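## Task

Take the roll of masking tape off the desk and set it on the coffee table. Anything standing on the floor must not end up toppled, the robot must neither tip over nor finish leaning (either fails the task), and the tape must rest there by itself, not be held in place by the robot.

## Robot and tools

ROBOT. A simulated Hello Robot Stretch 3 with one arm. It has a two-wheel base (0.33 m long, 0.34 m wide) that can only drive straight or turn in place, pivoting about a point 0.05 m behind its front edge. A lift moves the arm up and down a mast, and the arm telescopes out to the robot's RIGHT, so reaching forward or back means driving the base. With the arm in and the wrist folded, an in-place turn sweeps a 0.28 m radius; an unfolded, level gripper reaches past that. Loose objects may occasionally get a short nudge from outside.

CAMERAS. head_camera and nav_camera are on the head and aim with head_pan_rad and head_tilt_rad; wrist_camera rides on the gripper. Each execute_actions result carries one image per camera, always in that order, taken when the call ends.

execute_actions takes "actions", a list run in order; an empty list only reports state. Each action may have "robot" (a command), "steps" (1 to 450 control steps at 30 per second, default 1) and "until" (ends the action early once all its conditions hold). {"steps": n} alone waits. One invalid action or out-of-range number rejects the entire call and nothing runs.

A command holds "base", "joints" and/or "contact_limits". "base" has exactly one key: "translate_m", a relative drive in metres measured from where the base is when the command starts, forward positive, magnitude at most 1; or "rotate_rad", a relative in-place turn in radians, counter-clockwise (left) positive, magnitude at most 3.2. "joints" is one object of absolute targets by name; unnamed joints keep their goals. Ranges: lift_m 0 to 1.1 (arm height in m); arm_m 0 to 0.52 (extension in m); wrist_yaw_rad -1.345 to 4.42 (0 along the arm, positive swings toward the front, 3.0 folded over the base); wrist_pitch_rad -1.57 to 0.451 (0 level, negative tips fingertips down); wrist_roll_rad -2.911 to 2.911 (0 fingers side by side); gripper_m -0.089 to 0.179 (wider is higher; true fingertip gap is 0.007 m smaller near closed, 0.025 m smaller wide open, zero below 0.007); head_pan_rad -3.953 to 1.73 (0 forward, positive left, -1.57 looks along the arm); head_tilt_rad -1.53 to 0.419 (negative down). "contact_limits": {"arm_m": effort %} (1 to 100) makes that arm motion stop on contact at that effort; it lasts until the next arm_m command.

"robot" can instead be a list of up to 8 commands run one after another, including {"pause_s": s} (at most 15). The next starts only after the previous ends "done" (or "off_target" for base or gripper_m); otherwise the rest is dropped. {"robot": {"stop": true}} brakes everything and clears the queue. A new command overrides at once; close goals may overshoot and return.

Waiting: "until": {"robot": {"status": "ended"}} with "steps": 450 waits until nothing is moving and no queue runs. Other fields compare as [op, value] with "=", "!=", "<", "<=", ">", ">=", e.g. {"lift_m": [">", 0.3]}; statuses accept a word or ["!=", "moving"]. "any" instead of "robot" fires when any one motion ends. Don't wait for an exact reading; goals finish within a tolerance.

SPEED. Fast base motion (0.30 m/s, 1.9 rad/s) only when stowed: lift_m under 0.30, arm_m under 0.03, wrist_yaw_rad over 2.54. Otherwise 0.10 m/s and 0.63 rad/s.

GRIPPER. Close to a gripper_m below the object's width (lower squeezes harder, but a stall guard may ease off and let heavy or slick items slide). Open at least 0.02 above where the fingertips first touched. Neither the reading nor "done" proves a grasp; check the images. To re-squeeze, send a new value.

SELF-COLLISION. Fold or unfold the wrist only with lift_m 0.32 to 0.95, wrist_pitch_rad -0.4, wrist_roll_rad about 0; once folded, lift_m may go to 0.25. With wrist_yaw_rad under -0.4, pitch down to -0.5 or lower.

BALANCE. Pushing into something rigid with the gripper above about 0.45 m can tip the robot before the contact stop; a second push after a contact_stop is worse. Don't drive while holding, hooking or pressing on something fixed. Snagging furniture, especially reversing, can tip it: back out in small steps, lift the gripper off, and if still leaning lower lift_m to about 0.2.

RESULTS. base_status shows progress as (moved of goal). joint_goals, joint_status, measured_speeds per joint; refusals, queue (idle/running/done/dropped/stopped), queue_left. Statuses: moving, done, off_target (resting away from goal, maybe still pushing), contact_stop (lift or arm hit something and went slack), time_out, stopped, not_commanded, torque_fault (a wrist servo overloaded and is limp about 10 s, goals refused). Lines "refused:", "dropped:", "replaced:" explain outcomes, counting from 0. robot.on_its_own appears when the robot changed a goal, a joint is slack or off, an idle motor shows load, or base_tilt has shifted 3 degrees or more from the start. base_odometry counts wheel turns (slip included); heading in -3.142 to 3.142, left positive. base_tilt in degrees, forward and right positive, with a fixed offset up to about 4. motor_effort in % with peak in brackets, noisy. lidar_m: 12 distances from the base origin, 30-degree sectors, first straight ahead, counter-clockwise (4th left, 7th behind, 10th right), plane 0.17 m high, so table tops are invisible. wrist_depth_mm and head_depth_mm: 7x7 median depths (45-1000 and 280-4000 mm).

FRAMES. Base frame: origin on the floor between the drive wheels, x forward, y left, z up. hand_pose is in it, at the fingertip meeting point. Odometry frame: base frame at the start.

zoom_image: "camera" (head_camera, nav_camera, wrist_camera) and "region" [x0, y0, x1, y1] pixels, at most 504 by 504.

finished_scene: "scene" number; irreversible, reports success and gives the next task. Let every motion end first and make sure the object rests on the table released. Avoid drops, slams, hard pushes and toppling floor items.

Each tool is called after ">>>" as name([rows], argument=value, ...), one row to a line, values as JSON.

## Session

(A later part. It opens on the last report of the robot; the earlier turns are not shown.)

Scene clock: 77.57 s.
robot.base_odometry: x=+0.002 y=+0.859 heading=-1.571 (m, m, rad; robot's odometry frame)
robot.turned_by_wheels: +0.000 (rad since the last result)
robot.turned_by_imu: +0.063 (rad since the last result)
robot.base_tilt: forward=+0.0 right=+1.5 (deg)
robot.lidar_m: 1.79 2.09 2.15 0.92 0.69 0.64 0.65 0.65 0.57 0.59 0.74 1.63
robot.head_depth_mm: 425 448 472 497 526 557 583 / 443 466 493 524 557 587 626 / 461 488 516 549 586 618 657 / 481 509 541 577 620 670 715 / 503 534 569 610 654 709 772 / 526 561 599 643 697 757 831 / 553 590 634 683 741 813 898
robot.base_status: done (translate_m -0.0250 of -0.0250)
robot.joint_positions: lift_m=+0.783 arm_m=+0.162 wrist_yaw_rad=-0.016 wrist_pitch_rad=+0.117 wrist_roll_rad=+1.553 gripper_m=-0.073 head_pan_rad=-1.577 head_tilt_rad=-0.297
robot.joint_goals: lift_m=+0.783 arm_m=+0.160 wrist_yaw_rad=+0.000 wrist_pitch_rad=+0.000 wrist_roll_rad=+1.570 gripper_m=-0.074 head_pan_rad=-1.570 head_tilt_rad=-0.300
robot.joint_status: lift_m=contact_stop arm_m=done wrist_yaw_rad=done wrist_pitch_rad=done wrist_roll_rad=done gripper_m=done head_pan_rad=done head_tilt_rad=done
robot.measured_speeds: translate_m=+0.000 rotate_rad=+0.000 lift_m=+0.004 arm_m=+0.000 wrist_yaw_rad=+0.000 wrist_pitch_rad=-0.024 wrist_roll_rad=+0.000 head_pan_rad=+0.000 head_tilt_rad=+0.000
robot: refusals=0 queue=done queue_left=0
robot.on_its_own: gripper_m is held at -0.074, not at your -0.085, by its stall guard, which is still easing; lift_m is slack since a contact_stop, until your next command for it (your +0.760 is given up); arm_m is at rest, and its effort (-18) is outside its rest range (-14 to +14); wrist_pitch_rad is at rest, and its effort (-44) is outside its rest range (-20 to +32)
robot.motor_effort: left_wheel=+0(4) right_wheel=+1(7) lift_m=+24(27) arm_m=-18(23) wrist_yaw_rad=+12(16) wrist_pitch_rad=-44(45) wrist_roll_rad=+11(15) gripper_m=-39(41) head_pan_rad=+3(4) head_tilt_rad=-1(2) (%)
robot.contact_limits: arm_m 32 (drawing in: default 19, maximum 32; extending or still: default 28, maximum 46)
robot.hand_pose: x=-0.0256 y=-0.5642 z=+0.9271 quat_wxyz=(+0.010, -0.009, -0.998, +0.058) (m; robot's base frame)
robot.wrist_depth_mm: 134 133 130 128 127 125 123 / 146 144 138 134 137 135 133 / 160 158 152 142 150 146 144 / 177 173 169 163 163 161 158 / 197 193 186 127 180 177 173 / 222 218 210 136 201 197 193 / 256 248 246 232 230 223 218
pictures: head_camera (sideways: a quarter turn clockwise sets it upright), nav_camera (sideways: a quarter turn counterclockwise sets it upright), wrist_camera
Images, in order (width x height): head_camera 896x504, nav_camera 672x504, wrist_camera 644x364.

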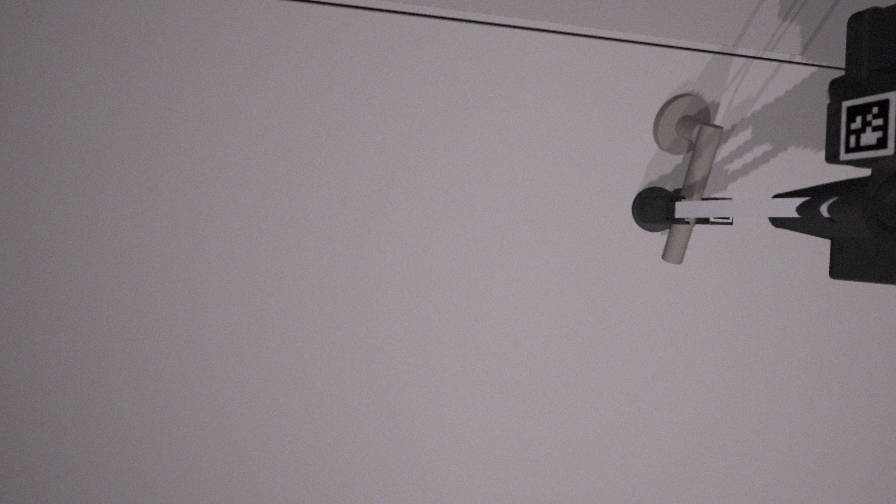

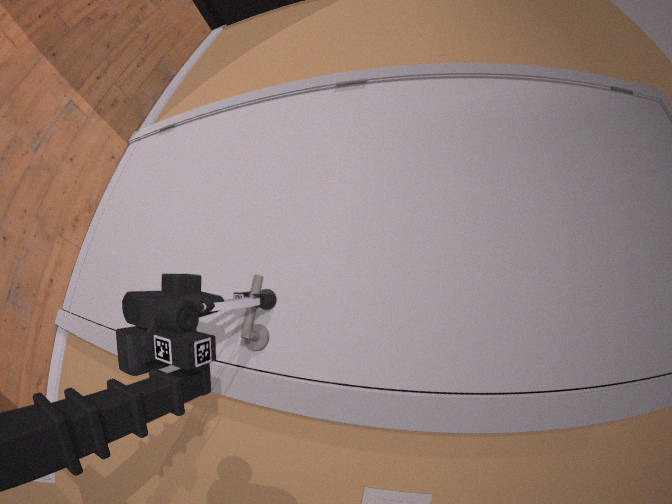

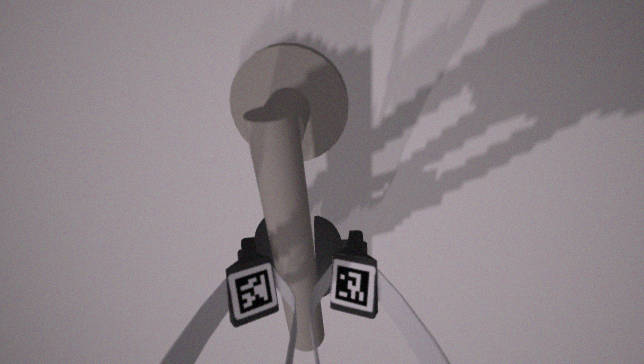

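>>> execute_actions([
  {"robot":[{"joints":{"gripper_m":0.06,"lift_m":0.82,"wrist_pitch_rad":0}},{"joints":{"arm_m":0.0,"head_pan_rad":0.5,"head_tilt_rad":-0.35}},{"joints":{"wrist_roll_rad":0,"wrist_pitch_rad":-0.4}},{"joints":{"wrist_yaw_rad":3.0}}],"steps":450,"until":{"robot":{"status":"ended"}}},
])

Scene clock: 79.53 s.
robot.base_odometry: x=+0.002 y=+0.859 heading=-1.571 (m, m, rad; robot's odometry frame)
robot.turned_by_wheels: +0.000 (rad since the last result)
robot.turned_by_imu: -0.006 (rad since the last result)
robot.base_tilt: forward=+0.0 right=+1.5 (deg)
robot.lidar_m: 1.79 2.10 2.15 0.92 0.70 0.65 0.65 0.65 0.57 0.59 0.74 1.61
robot.head_depth_mm: 426 449 474 499 528 556 - / 444 466 494 525 558 590 - / 462 488 517 548 587 616 - / 481 510 541 577 616 667 705 / 502 533 569 610 654 709 772 / 525 559 598 643 693 757 830 / 552 589 631 682 739 807 893
robot.base_status: done (translate_m -0.0250 of -0.0250)
robot.joint_positions: lift_m=+0.820 arm_m=+0.162 wrist_yaw_rad=-0.010 wrist_pitch_rad=-0.051 wrist_roll_rad=+1.564 gripper_m=+0.060 head_pan_rad=-1.577 head_tilt_rad=-0.297
robot.joint_goals: lift_m=+0.820 arm_m=+0.160 wrist_yaw_rad=+0.000 wrist_pitch_rad=+0.000 wrist_roll_rad=+1.570 gripper_m=+0.060 head_pan_rad=-1.570 head_tilt_rad=-0.300
robot.joint_status: lift_m=done arm_m=done wrist_yaw_rad=done wrist_pitch_rad=off_target wrist_roll_rad=done gripper_m=done head_pan_rad=done head_tilt_rad=done
robot.measured_speeds: translate_m=+0.000 rotate_rad=+0.000 lift_m=+0.000 arm_m=+0.000 wrist_yaw_rad=+0.000 wrist_pitch_rad=+0.000 wrist_roll_rad=+0.000 head_pan_rad=+0.000 head_tilt_rad=+0.000
robot: refusals=0 queue=dropped queue_left=0
robot.motor_effort: left_wheel=+0(0) right_wheel=+1(3) lift_m=+36(36) arm_m=-14(18) wrist_yaw_rad=+6(11) wrist_pitch_rad=+19(43) wrist_roll_rad=+4(11) gripper_m=+4(81) head_pan_rad=+4(4) head_tilt_rad=-2(2) (%)
robot.contact_limits: arm_m 32 (drawing in: default 19, maximum 32; extending or still: default 28, maximum 46)
robot.hand_pose: x=-0.0238 y=-0.5611 z=+0.9209 quat_wxyz=(+0.004, -0.005, -1.000, -0.026) (m; robot's base frame)
robot.wrist_depth_mm: 124 125 129 133 137 141 146 / 133 136 135 140 149 154 159 / 143 147 144 153 162 169 173 / 156 161 163 170 180 186 193 / 170 176 178 188 195 208 217 / 191 197 - 209 - 235 247 / 211 218 234 241 260 273 288
pictures: head_camera (sideways: a quarter turn clockwise sets it upright), nav_camera (sideways: a quarter turn counterclockwise sets it upright), wrist_camera
dropped: robot: command 0 of its queue: wrist_pitch_rad: off_target
Images, in order (width x height): head_camera 896x504, nav_camera 672x504, wrist_camera 644x364.

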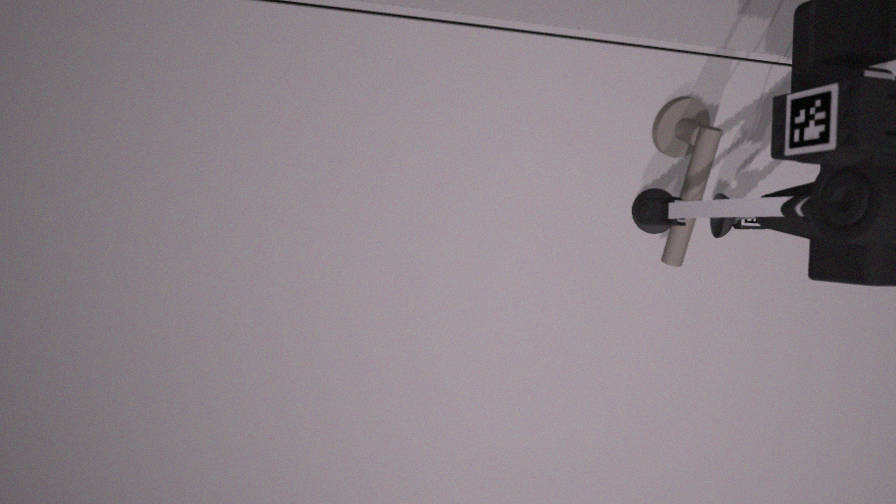

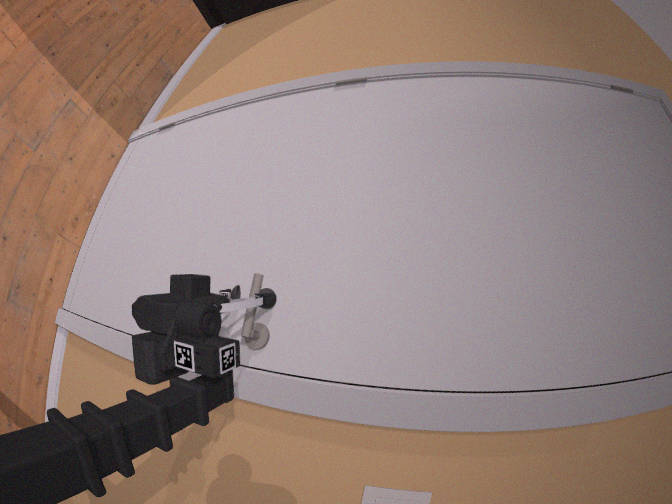

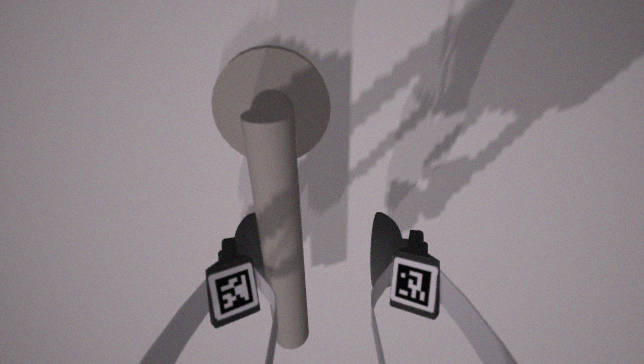

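>>> execute_actions([
  {"robot":[{"joints":{"lift_m":0.85}},{"joints":{"arm_m":0.0,"head_pan_rad":0.5,"head_tilt_rad":-0.35}},{"joints":{"wrist_roll_rad":0,"wrist_pitch_rad":-0.4}},{"joints":{"wrist_yaw_rad":3.0}}],"steps":450,"until":{"robot":{"status":"ended"}}},
])

Scene clock: 87.60 s.
robot.base_odometry: x=+0.002 y=+0.859 heading=-1.571 (m, m, rad; robot's odometry frame)
robot.turned_by_wheels: +0.000 (rad since the last result)
robot.turned_by_imu: +0.062 (rad since the last result)
robot.base_tilt: forward=+1.2 right=-0.4 (deg)
robot.lidar_m: 1.82 2.10 2.15 0.92 0.67 0.63 0.65 0.64 0.57 0.60 0.78 1.78
robot.head_depth_mm: - - - 3831 2535 1891 1515 / 3777 - - 2754 2521 1896 1511 / 3475 3784 2315 2348 2316 1882 1501 / 3361 3509 2243 2385 2409 1877 1504 / 3154 3348 3562 3632 2507 1874 1501 / 2993 3145 3287 3444 2478 1874 1488 / 2802 2960 3105 2613 2469 1862 1487
robot.base_status: done (translate_m -0.0250 of -0.0250)
robot.joint_positions: lift_m=+0.850 arm_m=+0.000 wrist_yaw_rad=+2.996 wrist_pitch_rad=-0.415 wrist_roll_rad=+0.003 gripper_m=+0.060 head_pan_rad=+0.493 head_tilt_rad=-0.346
robot.joint_goals: lift_m=+0.850 arm_m=+0.000 wrist_yaw_rad=+3.000 wrist_pitch_rad=-0.400 wrist_roll_rad=+0.000 gripper_m=+0.060 head_pan_rad=+0.500 head_tilt_rad=-0.350
robot.joint_status: lift_m=done arm_m=done wrist_yaw_rad=done wrist_pitch_rad=done wrist_roll_rad=done gripper_m=done head_pan_rad=done head_tilt_rad=done
robot.measured_speeds: translate_m=+0.000 rotate_rad=+0.000 lift_m=+0.000 arm_m=+0.000 wrist_yaw_rad=+0.000 wrist_pitch_rad=+0.000 wrist_roll_rad=+0.000 head_pan_rad=+0.000 head_tilt_rad=+0.000
robot: refusals=0 queue=done queue_left=0
robot.motor_effort: left_wheel=+0(91) right_wheel=+0(16) lift_m=+29(42) arm_m=-2(15) wrist_yaw_rad=+3(7) wrist_pitch_rad=+6(38) wrist_roll_rad=-2(5) gripper_m=+0(9) head_pan_rad=+4(47) head_tilt_rad=-2(11) (%)
robot.hand_pose: x=+0.0113 y=+0.0771 z=+0.8632 quat_wxyz=(+0.196, +0.701, +0.095, +0.679) (m; robot's base frame)
robot.wrist_depth_mm: 560 - - 936 - - - / 584 - - - - - - / 602 - - - - - - / 626 750 - - - - - / 626 780 - - - - - / 643 810 - - - - - / 654 823 - - - - -
pictures: head_camera (sideways: a quarter turn clockwise sets it upright), nav_camera (sideways: a quarter turn counterclockwise sets it upright), wrist_camera
Images, in order (width x height): head_camera 896x504, nav_camera 672x504, wrist_camera 644x364.

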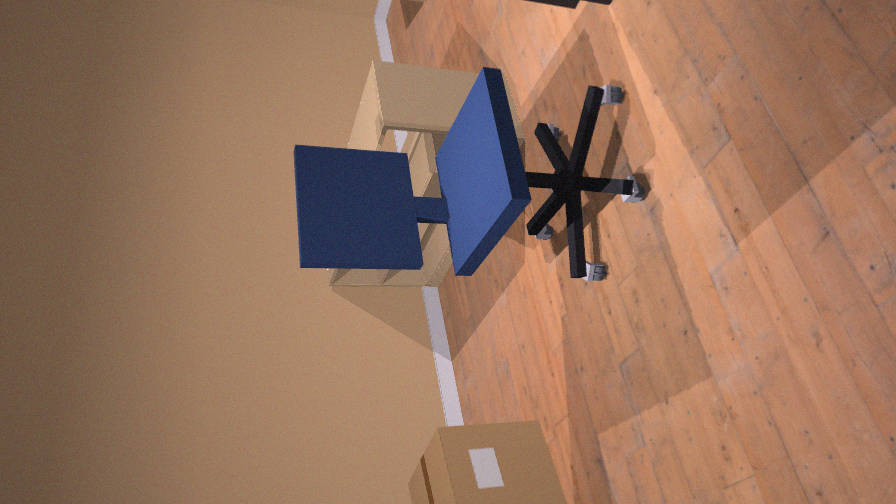

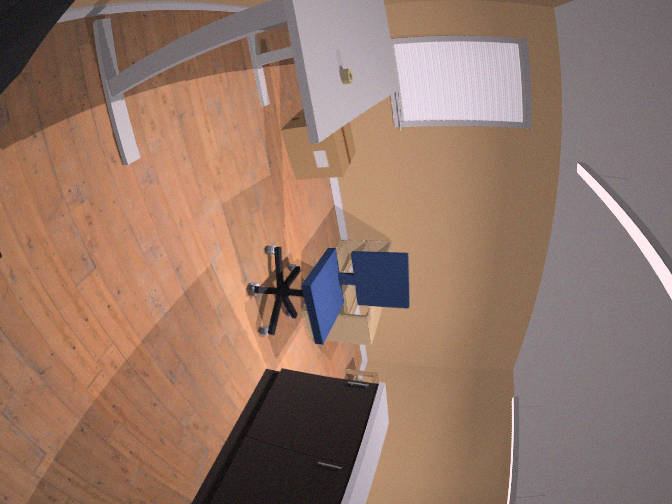

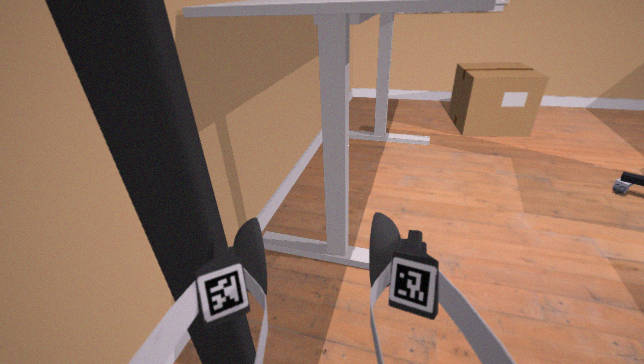

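>>> execute_actions([
  {"robot":[{"joints":{"lift_m":0.27,"head_pan_rad":-1.9,"head_tilt_rad":-0.45}},{"base":{"translate_m":0.75}},{"base":{"rotate_rad":-1.69}},{"base":{"translate_m":-1.0}}],"steps":450,"until":{"robot":{"status":"ended"}}},
  {"steps":200,"until":{"robot":{"status":"ended"}}},
])

Scene clock: 105.30 s.
robot.base_odometry: x=+0.994 y=-0.010 heading=+3.022 (m, m, rad; robot's odometry frame)
robot.turned_by_wheels: -1.690 (rad since the last result)
robot.turned_by_imu: -1.686 (rad since the last result)
robot.base_tilt: forward=+1.2 right=-0.5 (deg)
robot.lidar_m: 1.87 1.60 1.45 1.07 1.99 1.05 1.00 1.08 0.97 0.63 0.64 1.86
robot.head_depth_mm: 795 854 927 806 583 458 375 / 797 858 933 799 581 455 375 / 804 866 939 798 578 455 373 / 806 870 944 794 578 454 373 / 813 879 950 789 575 453 372 / 816 882 953 786 574 452 371 / 820 886 964 781 571 450 371
robot.base_status: done (translate_m -1.0000 of -1.0000)
robot.joint_positions: lift_m=+0.270 arm_m=+0.000 wrist_yaw_rad=+2.997 wrist_pitch_rad=-0.417 wrist_roll_rad=+0.003 gripper_m=+0.060 head_pan_rad=-1.893 head_tilt_rad=-0.445
robot.joint_goals: lift_m=+0.270 arm_m=+0.000 wrist_yaw_rad=+3.000 wrist_pitch_rad=-0.400 wrist_roll_rad=+0.000 gripper_m=+0.060 head_pan_rad=-1.900 head_tilt_rad=-0.450
robot.joint_status: lift_m=done arm_m=done wrist_yaw_rad=done wrist_pitch_rad=done wrist_roll_rad=done gripper_m=done head_pan_rad=done head_tilt_rad=done
robot.measured_speeds: translate_m=+0.000 rotate_rad=+0.000 lift_m=+0.000 arm_m=+0.000 wrist_yaw_rad=+0.000 wrist_pitch_rad=+0.000 wrist_roll_rad=+0.000 head_pan_rad=+0.000 head_tilt_rad=+0.000
robot: refusals=0 queue=done queue_left=0
robot.motor_effort: left_wheel=+5(18) right_wheel=-2(7) lift_m=+24(30) arm_m=-2(2) wrist_yaw_rad=+1(3) wrist_pitch_rad=+7(7) wrist_roll_rad=-2(2) gripper_m=+1(0) head_pan_rad=-4(48) head_tilt_rad=-3(14) (%)
robot.hand_pose: x=+0.0110 y=+0.0769 z=+0.2831 quat_wxyz=(+0.196, +0.701, +0.096, +0.679) (m; robot's base frame)
robot.wrist_depth_mm: - - - - - - - / - - - - - - - / - - - - - - 996 / 848 810 807 773 754 753 734 / 659 642 646 619 627 593 592 / 527 517 - 529 - 500 486 / 461 - - - 425 418 422
pictures: head_camera (sideways: a quarter turn clockwise sets it upright), nav_camera (sideways: a quarter turn counterclockwise sets it upright), wrist_camera
Images, in order (width x height): head_camera 896x504, nav_camera 672x504, wrist_camera 644x364.

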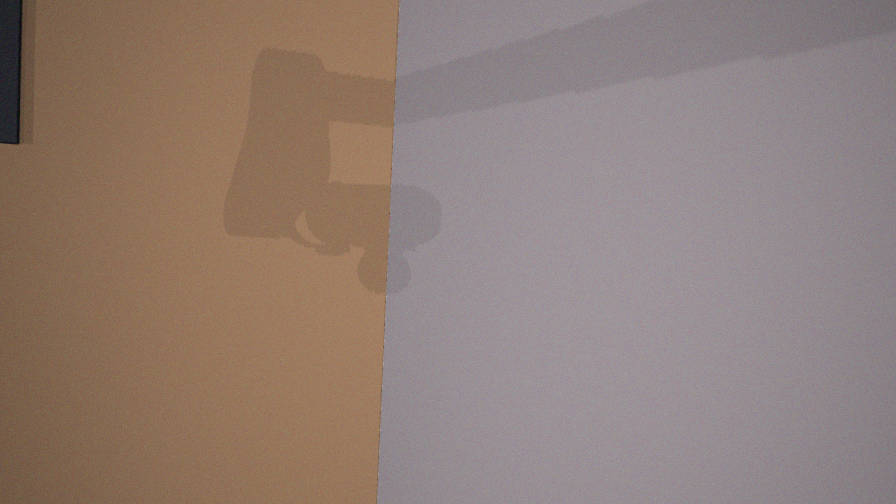

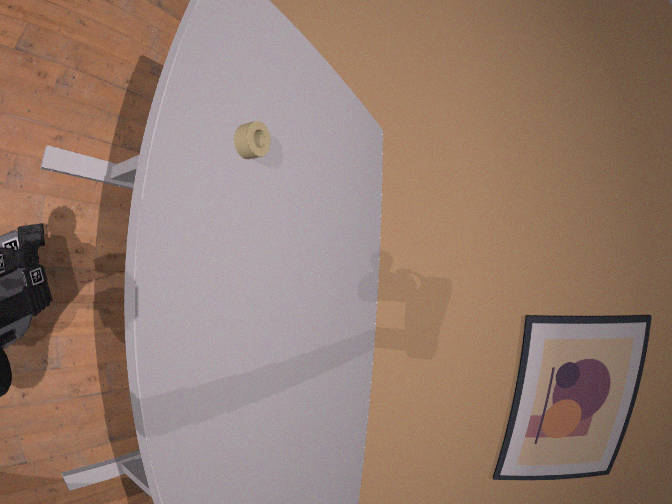

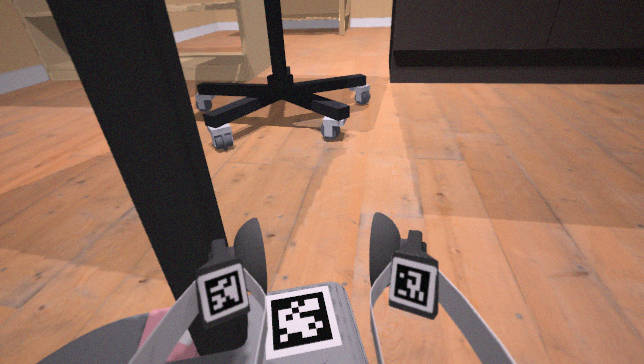

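>>> execute_actions([
  {"robot":{"joints":{"head_pan_rad":-1.57,"head_tilt_rad":-1.0}},"steps":200,"until":{"robot":{"status":"ended"}}},
])

Scene clock: 106.27 s.
robot.base_odometry: x=+0.994 y=-0.010 heading=+3.022 (m, m, rad; robot's odometry frame)
robot.turned_by_wheels: +0.000 (rad since the last result)
robot.turned_by_imu: +0.000 (rad since the last result)
robot.base_tilt: forward=+1.2 right=-0.5 (deg)
robot.lidar_m: 1.87 1.60 1.45 1.07 1.99 1.05 1.00 1.07 0.97 0.63 0.64 1.86
robot.head_depth_mm: 601 507 438 387 348 1221 1116 / 602 506 438 387 356 1223 1147 / 602 508 439 387 365 1234 - / 601 507 438 387 1318 1246 - / 602 508 439 387 1326 1231 1122 / 603 508 431 395 1362 1227 1121 / 606 510 440 402 1361 1231 1117
robot.base_status: done (translate_m -1.0000 of -1.0000)
robot.joint_positions: lift_m=+0.270 arm_m=+0.000 wrist_yaw_rad=+2.997 wrist_pitch_rad=-0.417 wrist_roll_rad=+0.003 gripper_m=+0.060 head_pan_rad=-1.577 head_tilt_rad=-0.987
robot.joint_goals: lift_m=+0.270 arm_m=+0.000 wrist_yaw_rad=+3.000 wrist_pitch_rad=-0.400 wrist_roll_rad=+0.000 gripper_m=+0.060 head_pan_rad=-1.570 head_tilt_rad=-1.000
robot.joint_status: lift_m=done arm_m=done wrist_yaw_rad=done wrist_pitch_rad=done wrist_roll_rad=done gripper_m=done head_pan_rad=done head_tilt_rad=done
robot.measured_speeds: translate_m=+0.000 rotate_rad=+0.000 lift_m=+0.000 arm_m=+0.000 wrist_yaw_rad=+0.000 wrist_pitch_rad=+0.000 wrist_roll_rad=+0.000 head_pan_rad=+0.000 head_tilt_rad=+0.000
robot: refusals=0 queue=done queue_left=0
robot.motor_effort: left_wheel=+5(4) right_wheel=-2(2) lift_m=+23(23) arm_m=-2(2) wrist_yaw_rad=+2(3) wrist_pitch_rad=+6(7) wrist_roll_rad=-2(2) gripper_m=+1(0) head_pan_rad=+4(30) head_tilt_rad=-7(40) (%)
robot.hand_pose: x=+0.0110 y=+0.0769 z=+0.2831 quat_wxyz=(+0.196, +0.701, +0.096, +0.679) (m; robot's base frame)
robot.wrist_depth_mm: - - - - - - - / - - - - - - - / - - - - - - - / 854 816 813 808 750 756 743 / 647 643 653 619 628 599 585 / 534 523 - 518 - 495 490 / 455 - - - 426 420 414
pictures: head_camera (sideways: a quarter turn clockwise sets it upright), nav_camera (sideways: a quarter turn counterclockwise sets it upright), wrist_camera
Images, in order (width x height): head_camera 896x504, nav_camera 672x504, wrist_camera 644x364.

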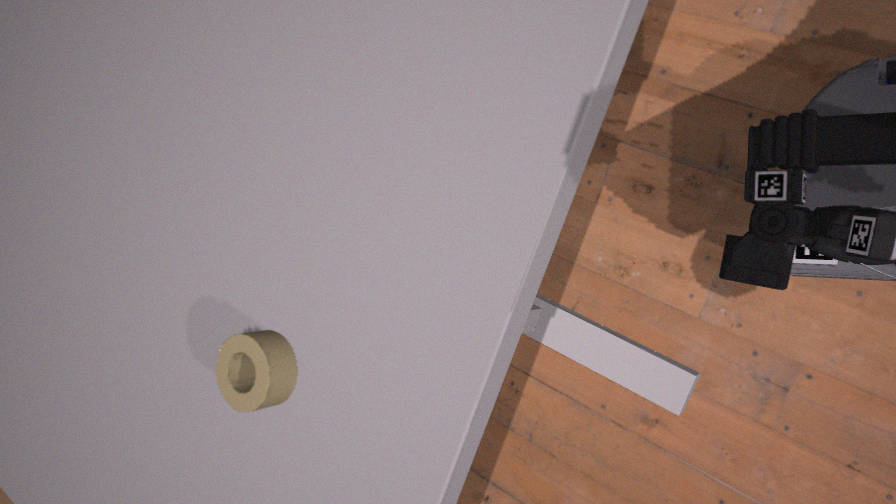

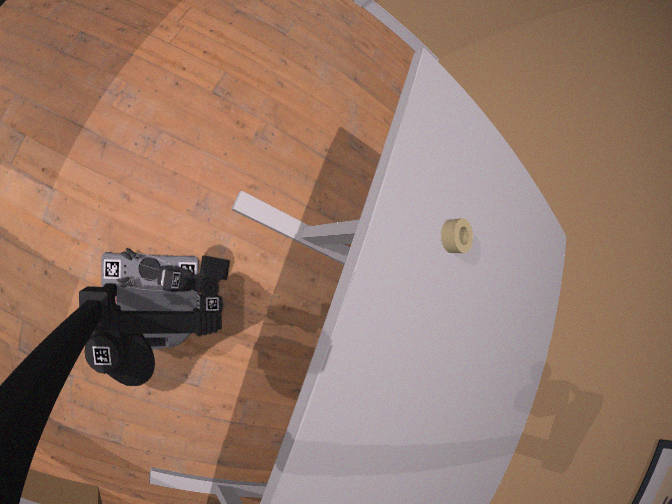

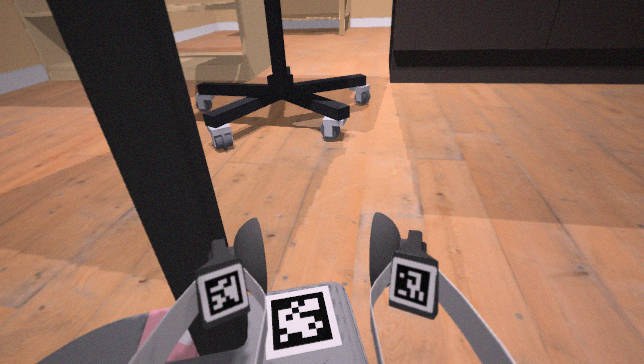

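>>> execute_actions([
  {"robot":[{"base":{"translate_m":0.5}},{"base":{"rotate_rad":-0.35}},{"joints":{"lift_m":0.9,"head_tilt_rad":-0.7}},{"joints":{"wrist_yaw_rad":0.0,"gripper_m":0.15}},{"joints":{"lift_m":1.0,"wrist_pitch_rad":-0.2}},{"base":{"translate_m":-0.25}}],"steps":450,"until":{"robot":{"status":"ended"}}},
  {"steps":200,"until":{"robot":{"status":"ended"}}},
])

Scene clock: 120.97 s.
robot.base_odometry: x=+0.498 y=+0.049 heading=+2.673 (m, m, rad; robot's odometry frame)
robot.turned_by_wheels: -0.349 (rad since the last result)
robot.turned_by_imu: -0.350 (rad since the last result)
robot.base_tilt: forward=+1.2 right=-0.5 (deg)
robot.lidar_m: 1.39 1.43 1.32 1.27 1.17 2.20 1.53 1.50 1.18 0.70 1.18 1.45
robot.head_depth_mm: 964 902 657 517 1025 - - / 969 899 654 516 1546 - - / 976 895 654 516 1060 - - / 974 1042 678 514 1510 - - / 982 1100 1259 1464 1616 - 1174 / 980 1107 1261 1466 1616 1377 1195 / 985 1109 1262 1479 1612 1345 1193
robot.base_status: done (rotate_rad -0.3491 of -0.3500)
robot.joint_positions: lift_m=+0.900 arm_m=+0.000 wrist_yaw_rad=+0.607 wrist_pitch_rad=-0.411 wrist_roll_rad=-0.002 gripper_m=+0.150 head_pan_rad=-1.577 head_tilt_rad=-0.705
robot.joint_goals: lift_m=+0.900 arm_m=+0.000 wrist_yaw_rad=+0.550 wrist_pitch_rad=-0.400 wrist_roll_rad=+0.000 gripper_m=+0.150 head_pan_rad=-1.570 head_tilt_rad=-0.700
robot.joint_status: lift_m=done arm_m=done wrist_yaw_rad=off_target wrist_pitch_rad=done wrist_roll_rad=done gripper_m=done head_pan_rad=done head_tilt_rad=done
robot.measured_speeds: translate_m=+0.000 rotate_rad=-0.001 lift_m=+0.000 arm_m=+0.000 wrist_yaw_rad=+0.000 wrist_pitch_rad=+0.000 wrist_roll_rad=+0.000 head_pan_rad=+0.000 head_tilt_rad=+0.000
robot: refusals=0 queue=dropped queue_left=0
robot.on_its_own: wrist_yaw_rad is held at +0.550, not at your +0.000, by its stall guard, which is still easing
robot.motor_effort: left_wheel=+17(26) right_wheel=-16(26) lift_m=+34(36) arm_m=-1(2) wrist_yaw_rad=-39(80) wrist_pitch_rad=+4(6) wrist_roll_rad=+1(2) gripper_m=+13(82) head_pan_rad=+4(4) head_tilt_rad=+2(28) (%)
robot.hand_pose: x=+0.1069 y=-0.3304 z=+0.9141 quat_wxyz=(+0.705, +0.344, -0.617, +0.069) (m; robot's base frame)
robot.wrist_depth_mm: - - - - 856 734 621 / - - - - 909 794 304 / - - - - - 838 201 / - - - - - 890 150 / - - - - - 132 120 / - - - - - 787 120 / - - - - - - 919
pictures: head_camera (sideways: a quarter turn clockwise sets it upright), nav_camera (sideways: a quarter turn counterclockwise sets it upright), wrist_camera
dropped: robot: command 3 of its queue: wrist_yaw_rad: off_target
Images, in order (width x height): head_camera 896x504, nav_camera 672x504, wrist_camera 644x364.

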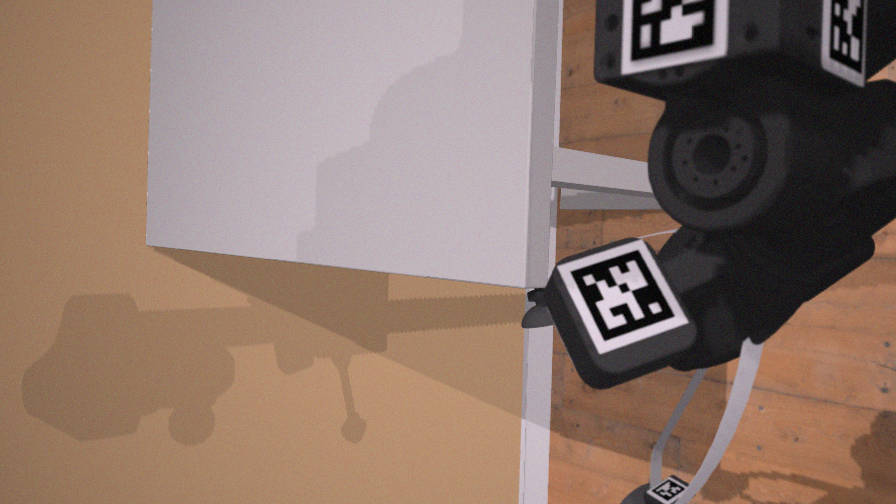

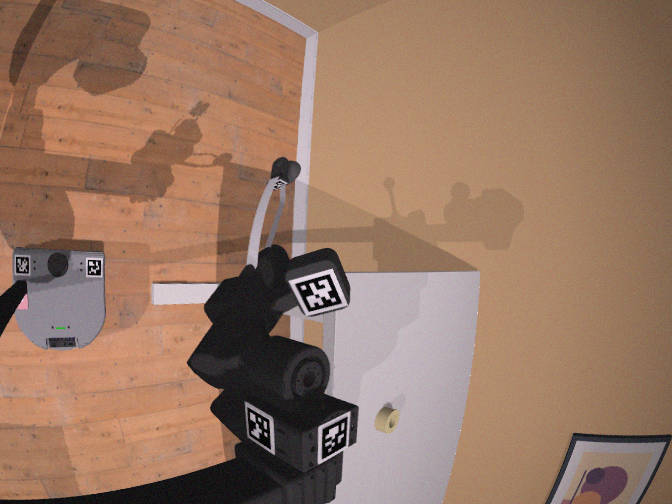

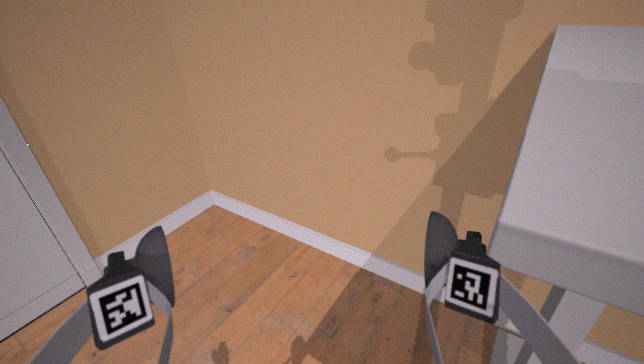

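>>> execute_actions([
  {"robot":[{"joints":{"wrist_yaw_rad":0.9}},{"joints":{"lift_m":1.08,"wrist_pitch_rad":-0.2}},{"joints":{"wrist_yaw_rad":0.0}},{"base":{"translate_m":-0.3}}],"steps":450,"until":{"robot":{"status":"ended"}}},
])

Scene clock: 131.03 s.
robot.base_odometry: x=+0.765 y=-0.086 heading=+2.672 (m, m, rad; robot's odometry frame)
robot.turned_by_wheels: -0.001 (rad since the last result)
robot.turned_by_imu: -0.001 (rad since the last result)
robot.base_tilt: forward=+1.2 right=-0.5 (deg)
robot.lidar_m: 1.69 1.78 1.33 1.28 2.01 1.97 1.23 1.23 1.18 0.72 0.73 1.61
robot.head_depth_mm: - - - - - 1348 1199 / - - - - - 1336 1200 / - - - - - 1348 1201 / 976 850 680 515 1538 1380 1199 / 981 942 629 514 1211 1323 1187 / 981 891 651 513 1503 1371 1187 / 986 891 650 513 1534 1372 1193
robot.base_status: done (translate_m -0.3000 of -0.3000)
robot.joint_positions: lift_m=+1.080 arm_m=+0.000 wrist_yaw_rad=+0.003 wrist_pitch_rad=-0.222 wrist_roll_rad=-0.001 gripper_m=+0.150 head_pan_rad=-1.577 head_tilt_rad=-0.705
robot.joint_goals: lift_m=+1.080 arm_m=+0.000 wrist_yaw_rad=+0.000 wrist_pitch_rad=-0.200 wrist_roll_rad=+0.000 gripper_m=+0.150 head_pan_rad=-1.570 head_tilt_rad=-0.700
robot.joint_status: lift_m=done arm_m=done wrist_yaw_rad=done wrist_pitch_rad=done wrist_roll_rad=done gripper_m=done head_pan_rad=done head_tilt_rad=done
robot.measured_speeds: translate_m=+0.000 rotate_rad=+0.000 lift_m=+0.000 arm_m=+0.000 wrist_yaw_rad=+0.000 wrist_pitch_rad=+0.000 wrist_roll_rad=+0.000 head_pan_rad=+0.000 head_tilt_rad=+0.000
robot: refusals=0 queue=done queue_left=0
robot.motor_effort: left_wheel=+5(17) right_wheel=-2(16) lift_m=+34(35) arm_m=-1(1) wrist_yaw_rad=-2(42) wrist_pitch_rad=+8(9) wrist_roll_rad=+0(1) gripper_m=+1(14) head_pan_rad=+4(4) head_tilt_rad=+2(2) (%)
robot.hand_pose: x=-0.0207 y=-0.3898 z=+1.1386 quat_wxyz=(+0.703, +0.080, -0.702, -0.077) (m; robot's base frame)
robot.wrist_depth_mm: 796 803 813 820 821 839 831 / 849 872 857 846 852 892 889 / 908 889 913 916 923 906 957 / 955 930 860 835 784 770 748 / - - 581 573 562 578 538 / - - 444 439 429 - 411 / 383 350 345 356 347 342 333
pictures: head_camera (sideways: a quarter turn clockwise sets it upright), nav_camera (sideways: a quarter turn counterclockwise sets it upright), wrist_camera
Images, in order (width x height): head_camera 896x504, nav_camera 672x504, wrist_camera 644x364.

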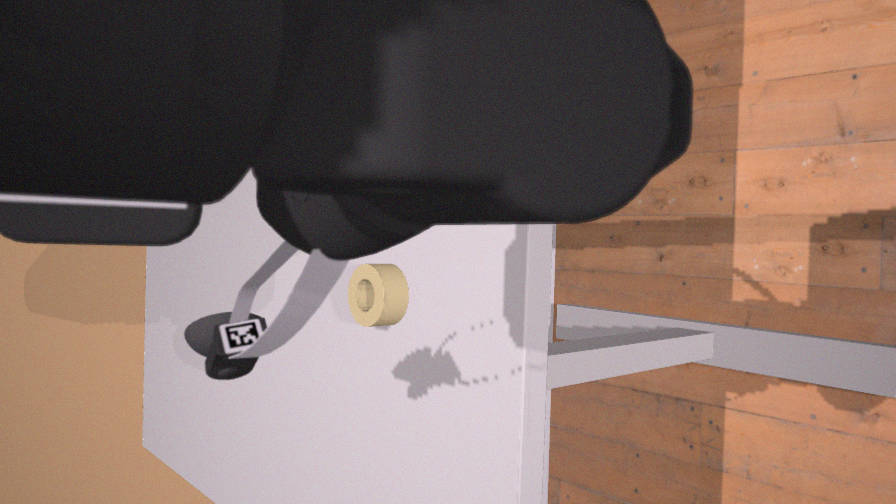

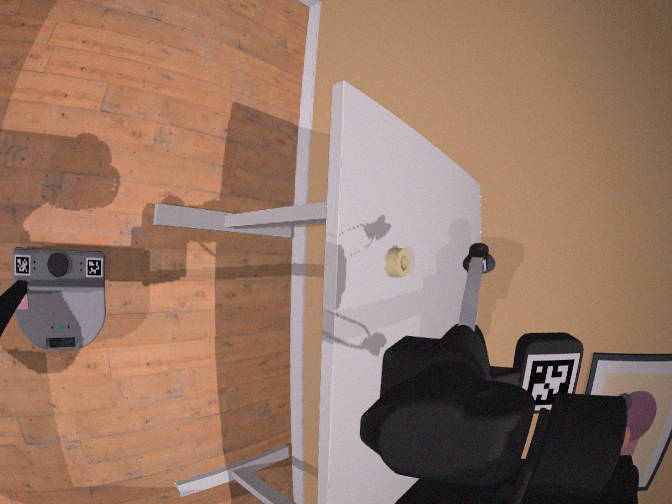

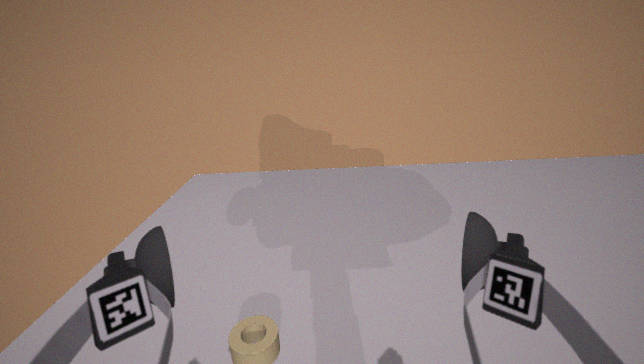

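>>> execute_actions([
  {"robot":[{"base":{"translate_m":0.06}},{"joints":{"lift_m":0.96,"wrist_pitch_rad":-0.3}}],"steps":450,"until":{"robot":{"status":"ended"}}},
])

Scene clock: 135.83 s.
robot.base_odometry: x=+0.712 y=-0.059 heading=+2.672 (m, m, rad; robot's odometry frame)
robot.turned_by_wheels: +0.000 (rad since the last result)
robot.turned_by_imu: -0.001 (rad since the last result)
robot.base_tilt: forward=+1.2 right=-0.4 (deg)
robot.lidar_m: 1.63 1.71 1.32 1.27 2.10 2.01 1.29 1.29 1.18 0.71 1.18 1.61
robot.head_depth_mm: 965 902 658 551 - - - / 974 900 656 550 - - - / 973 894 654 - - - - / 977 893 653 522 1504 1384 1184 / 979 893 652 530 1084 1308 1174 / 982 890 650 512 1545 1376 1198 / 984 1093 650 513 1535 1380 1193
robot.base_status: done (translate_m +0.0600 of +0.0600)
robot.joint_positions: lift_m=+0.960 arm_m=+0.000 wrist_yaw_rad=+0.003 wrist_pitch_rad=-0.318 wrist_roll_rad=-0.001 gripper_m=+0.150 head_pan_rad=-1.577 head_tilt_rad=-0.705
robot.joint_goals: lift_m=+0.960 arm_m=+0.000 wrist_yaw_rad=+0.000 wrist_pitch_rad=-0.300 wrist_roll_rad=+0.000 gripper_m=+0.150 head_pan_rad=-1.570 head_tilt_rad=-0.700
robot.joint_status: lift_m=done arm_m=done wrist_yaw_rad=done wrist_pitch_rad=done wrist_roll_rad=done gripper_m=done head_pan_rad=done head_tilt_rad=done
robot.measured_speeds: translate_m=+0.000 rotate_rad=+0.000 lift_m=+0.000 arm_m=+0.000 wrist_yaw_rad=+0.000 wrist_pitch_rad=+0.000 wrist_roll_rad=+0.000 head_pan_rad=+0.000 head_tilt_rad=+0.000
robot: refusals=0 queue=done queue_left=0
robot.motor_effort: left_wheel=+4(10) right_wheel=-2(3) lift_m=+23(35) arm_m=-1(1) wrist_yaw_rad=-2(3) wrist_pitch_rad=+7(9) wrist_roll_rad=+0(0) gripper_m=+1(1) head_pan_rad=+4(4) head_tilt_rad=+2(2) (%)
robot.hand_pose: x=-0.0207 y=-0.3811 z=+0.9960 quat_wxyz=(+0.699, +0.113, -0.697, -0.111) (m; robot's base frame)
robot.wrist_depth_mm: 801 807 810 791 826 839 826 / 834 849 870 865 847 862 868 / 899 892 555 529 515 490 473 / 973 371 364 329 342 337 325 / 280 289 269 264 260 265 248 / 220 - 213 210 207 - 201 / - 173 177 175 172 170 168
pictures: head_camera (sideways: a quarter turn clockwise sets it upright), nav_camera (sideways: a quarter turn counterclockwise sets it upright), wrist_camera
Images, in order (width x height): head_camera 896x504, nav_camera 672x504, wrist_camera 644x364.

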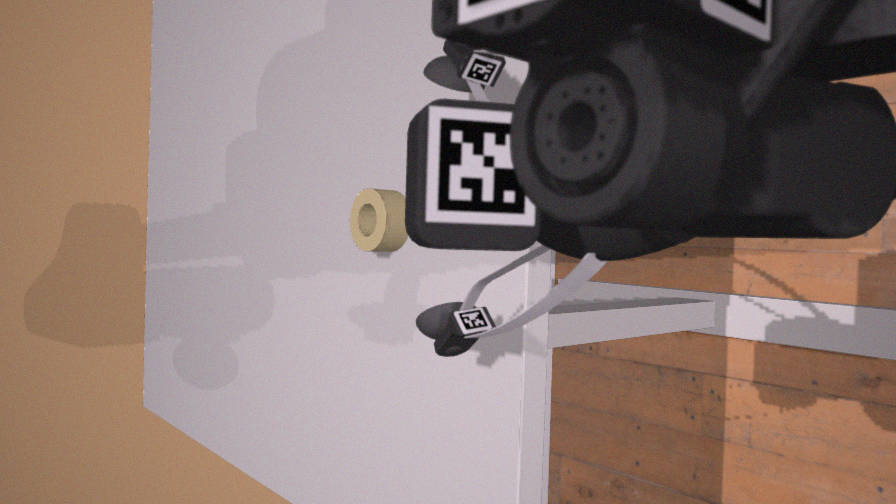

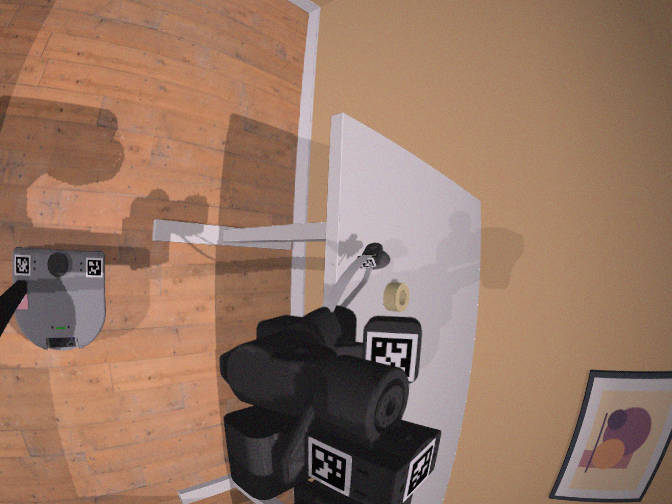

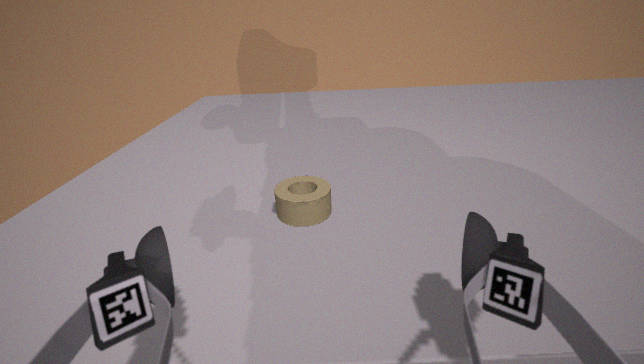

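>>> execute_actions([
  {"robot":[{"base":{"translate_m":0.015}},{"joints":{"arm_m":0.08}}],"steps":450,"until":{"robot":{"status":"ended"}}},
])

Scene clock: 138.67 s.
robot.base_odometry: x=+0.698 y=-0.052 heading=+2.672 (m, m, rad; robot's odometry frame)
robot.turned_by_wheels: +0.000 (rad since the last result)
robot.turned_by_imu: +0.000 (rad since the last result)
robot.base_tilt: forward=+1.2 right=-0.4 (deg)
robot.lidar_m: 1.61 1.70 1.32 1.28 2.12 2.02 1.30 1.30 1.18 0.71 1.18 1.61
robot.head_depth_mm: 967 899 - - - 1350 1200 / 972 900 707 - - 1385 1200 / 973 896 709 - - 1357 1199 / 976 891 678 531 1545 1381 1205 / 979 891 664 507 1102 1296 1181 / 983 889 651 514 1529 1377 1194 / 983 1092 649 512 1539 1373 1193
robot.base_status: done (translate_m +0.0150 of +0.0150)
robot.joint_positions: lift_m=+0.960 arm_m=+0.080 wrist_yaw_rad=+0.003 wrist_pitch_rad=-0.318 wrist_roll_rad=-0.001 gripper_m=+0.150 head_pan_rad=-1.577 head_tilt_rad=-0.705
robot.joint_goals: lift_m=+0.960 arm_m=+0.080 wrist_yaw_rad=+0.000 wrist_pitch_rad=-0.300 wrist_roll_rad=+0.000 gripper_m=+0.150 head_pan_rad=-1.570 head_tilt_rad=-0.700
robot.joint_status: lift_m=done arm_m=done wrist_yaw_rad=done wrist_pitch_rad=done wrist_roll_rad=done gripper_m=done head_pan_rad=done head_tilt_rad=done
robot.measured_speeds: translate_m=+0.000 rotate_rad=+0.000 lift_m=+0.000 arm_m=+0.000 wrist_yaw_rad=+0.000 wrist_pitch_rad=+0.000 wrist_roll_rad=+0.000 head_pan_rad=+0.000 head_tilt_rad=+0.000
robot: refusals=0 queue=done queue_left=0
robot.motor_effort: left_wheel=+4(11) right_wheel=-2(3) lift_m=+23(23) arm_m=+4(3) wrist_yaw_rad=-2(2) wrist_pitch_rad=+7(7) wrist_roll_rad=+0(0) gripper_m=+1(0) head_pan_rad=+4(3) head_tilt_rad=+3(3) (%)
robot.hand_pose: x=-0.0208 y=-0.4606 z=+0.9960 quat_wxyz=(+0.699, +0.113, -0.697, -0.111) (m; robot's base frame)
robot.wrist_depth_mm: 727 724 738 736 769 751 753 / 777 764 786 787 788 780 786 / 826 828 554 527 512 487 475 / 888 365 364 353 346 333 326 / 279 287 267 232 257 264 250 / 220 - 213 199 207 - 201 / - 173 177 174 173 169 168
pictures: head_camera (sideways: a quarter turn clockwise sets it upright), nav_camera (sideways: a quarter turn counterclockwise sets it upright), wrist_camera
Images, in order (width x height): head_camera 896x504, nav_camera 672x504, wrist_camera 644x364.

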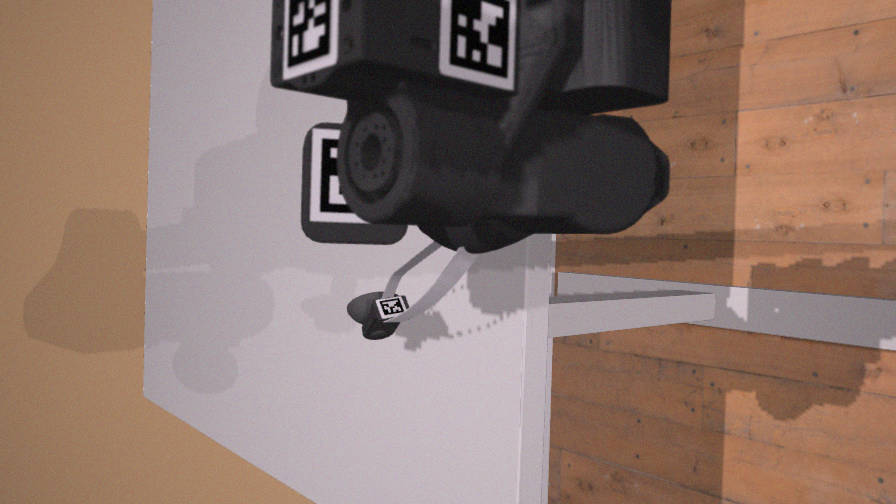

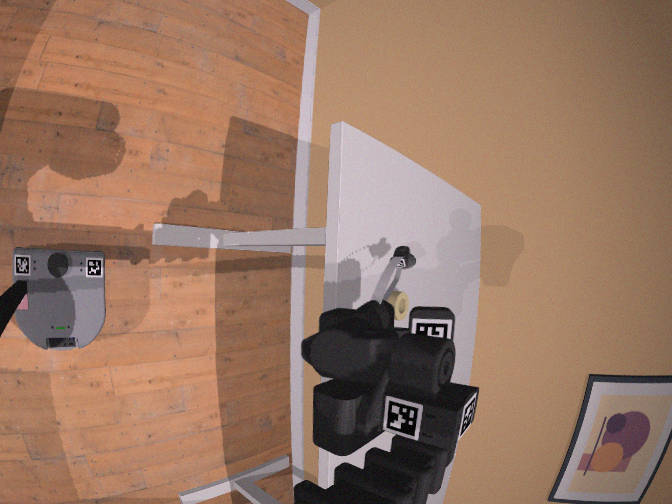

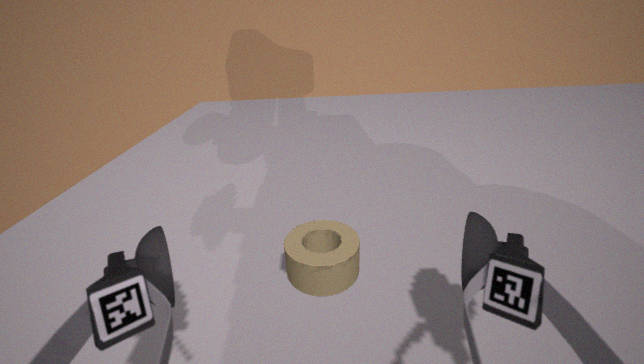

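>>> execute_actions([
  {"robot":[{"joints":{"lift_m":0.925,"gripper_m":0.12}},{"joints":{"arm_m":0.135}}],"steps":450,"until":{"robot":{"status":"ended"}}},
])

Scene clock: 141.27 s.
robot.base_odometry: x=+0.698 y=-0.052 heading=+2.672 (m, m, rad; robot's odometry frame)
robot.turned_by_wheels: +0.000 (rad since the last result)
robot.turned_by_imu: +0.000 (rad since the last result)
robot.base_tilt: forward=+1.2 right=-0.5 (deg)
robot.lidar_m: 1.62 1.70 1.33 1.28 2.13 2.02 1.30 1.30 1.18 0.71 1.19 1.61
robot.head_depth_mm: 970 903 713 - 1534 1379 1194 / 968 894 710 - 1545 1383 1200 / 975 893 708 - 1547 1380 1197 / 975 896 682 499 1552 1381 1205 / 982 888 653 515 1104 1289 1172 / 983 890 652 514 1536 1383 1198 / 982 1092 651 513 1539 1380 1195
robot.base_status: done (translate_m +0.0150 of +0.0150)
robot.joint_positions: lift_m=+0.925 arm_m=+0.134 wrist_yaw_rad=+0.001 wrist_pitch_rad=-0.295 wrist_roll_rad=-0.002 gripper_m=+0.120 head_pan_rad=-1.577 head_tilt_rad=-0.705
robot.joint_goals: lift_m=+0.925 arm_m=+0.135 wrist_yaw_rad=+0.000 wrist_pitch_rad=-0.300 wrist_roll_rad=+0.000 gripper_m=+0.120 head_pan_rad=-1.570 head_tilt_rad=-0.700
robot.joint_status: lift_m=done arm_m=done wrist_yaw_rad=done wrist_pitch_rad=done wrist_roll_rad=done gripper_m=done head_pan_rad=done head_tilt_rad=done
robot.measured_speeds: translate_m=+0.000 rotate_rad=+0.000 lift_m=+0.000 arm_m=+0.000 wrist_yaw_rad=+0.000 wrist_pitch_rad=+0.000 wrist_roll_rad=+0.000 head_pan_rad=+0.000 head_tilt_rad=+0.000
robot: refusals=0 queue=done queue_left=0
robot.motor_effort: left_wheel=+3(4) right_wheel=-2(2) lift_m=+19(24) arm_m=+6(8) wrist_yaw_rad=-1(1) wrist_pitch_rad=-2(7) wrist_roll_rad=+1(1) gripper_m=+0(81) head_pan_rad=+4(4) head_tilt_rad=+2(2) (%)
robot.hand_pose: x=-0.0213 y=-0.5176 z=+0.9666 quat_wxyz=(+0.700, +0.105, -0.698, -0.104) (m; robot's base frame)
robot.wrist_depth_mm: 670 667 685 686 695 696 688 / 717 717 738 735 737 735 731 / 786 559 473 456 433 419 402 / 329 310 301 291 283 278 270 / 228 225 219 213 212 208 202 / 177 183 166 135 161 170 161 / 148 139 141 134 139 134 135
pictures: head_camera (sideways: a quarter turn clockwise sets it upright), nav_camera (sideways: a quarter turn counterclockwise sets it upright), wrist_camera
Images, in order (width x height): head_camera 896x504, nav_camera 672x504, wrist_camera 644x364.

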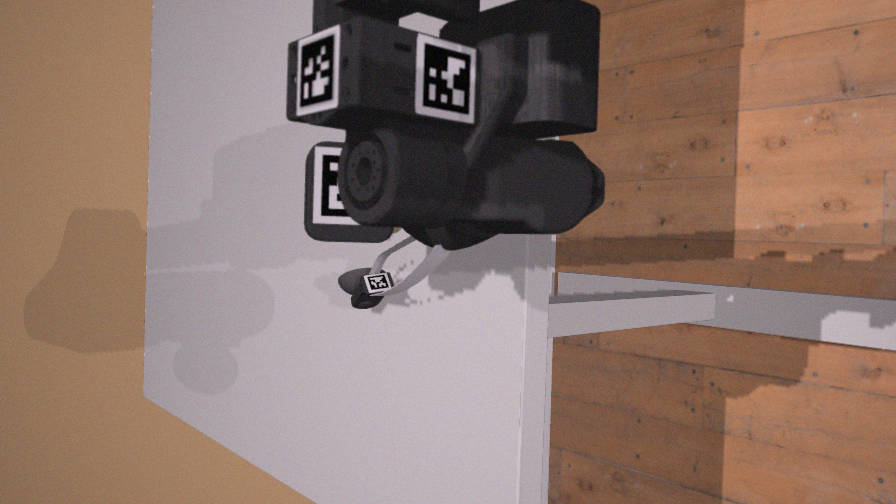

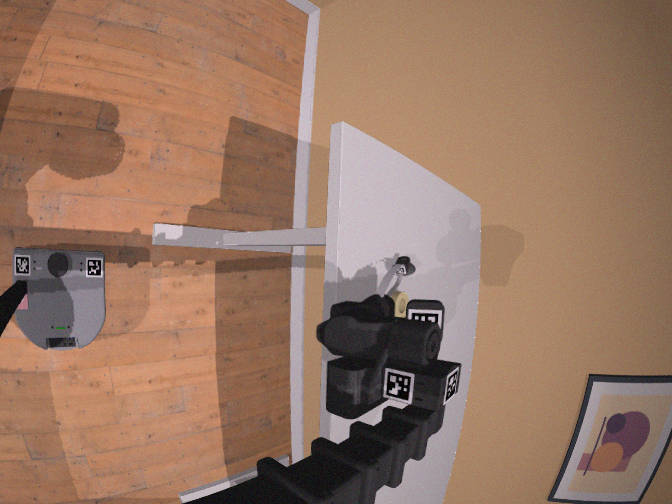

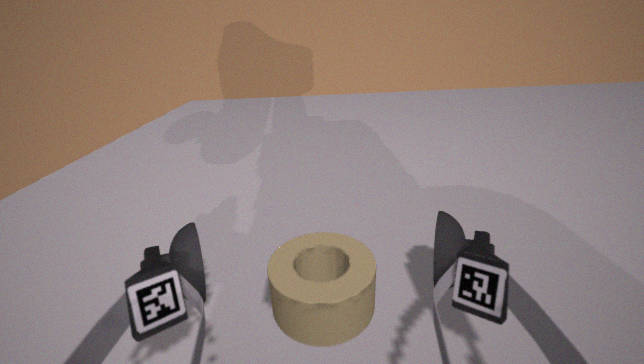

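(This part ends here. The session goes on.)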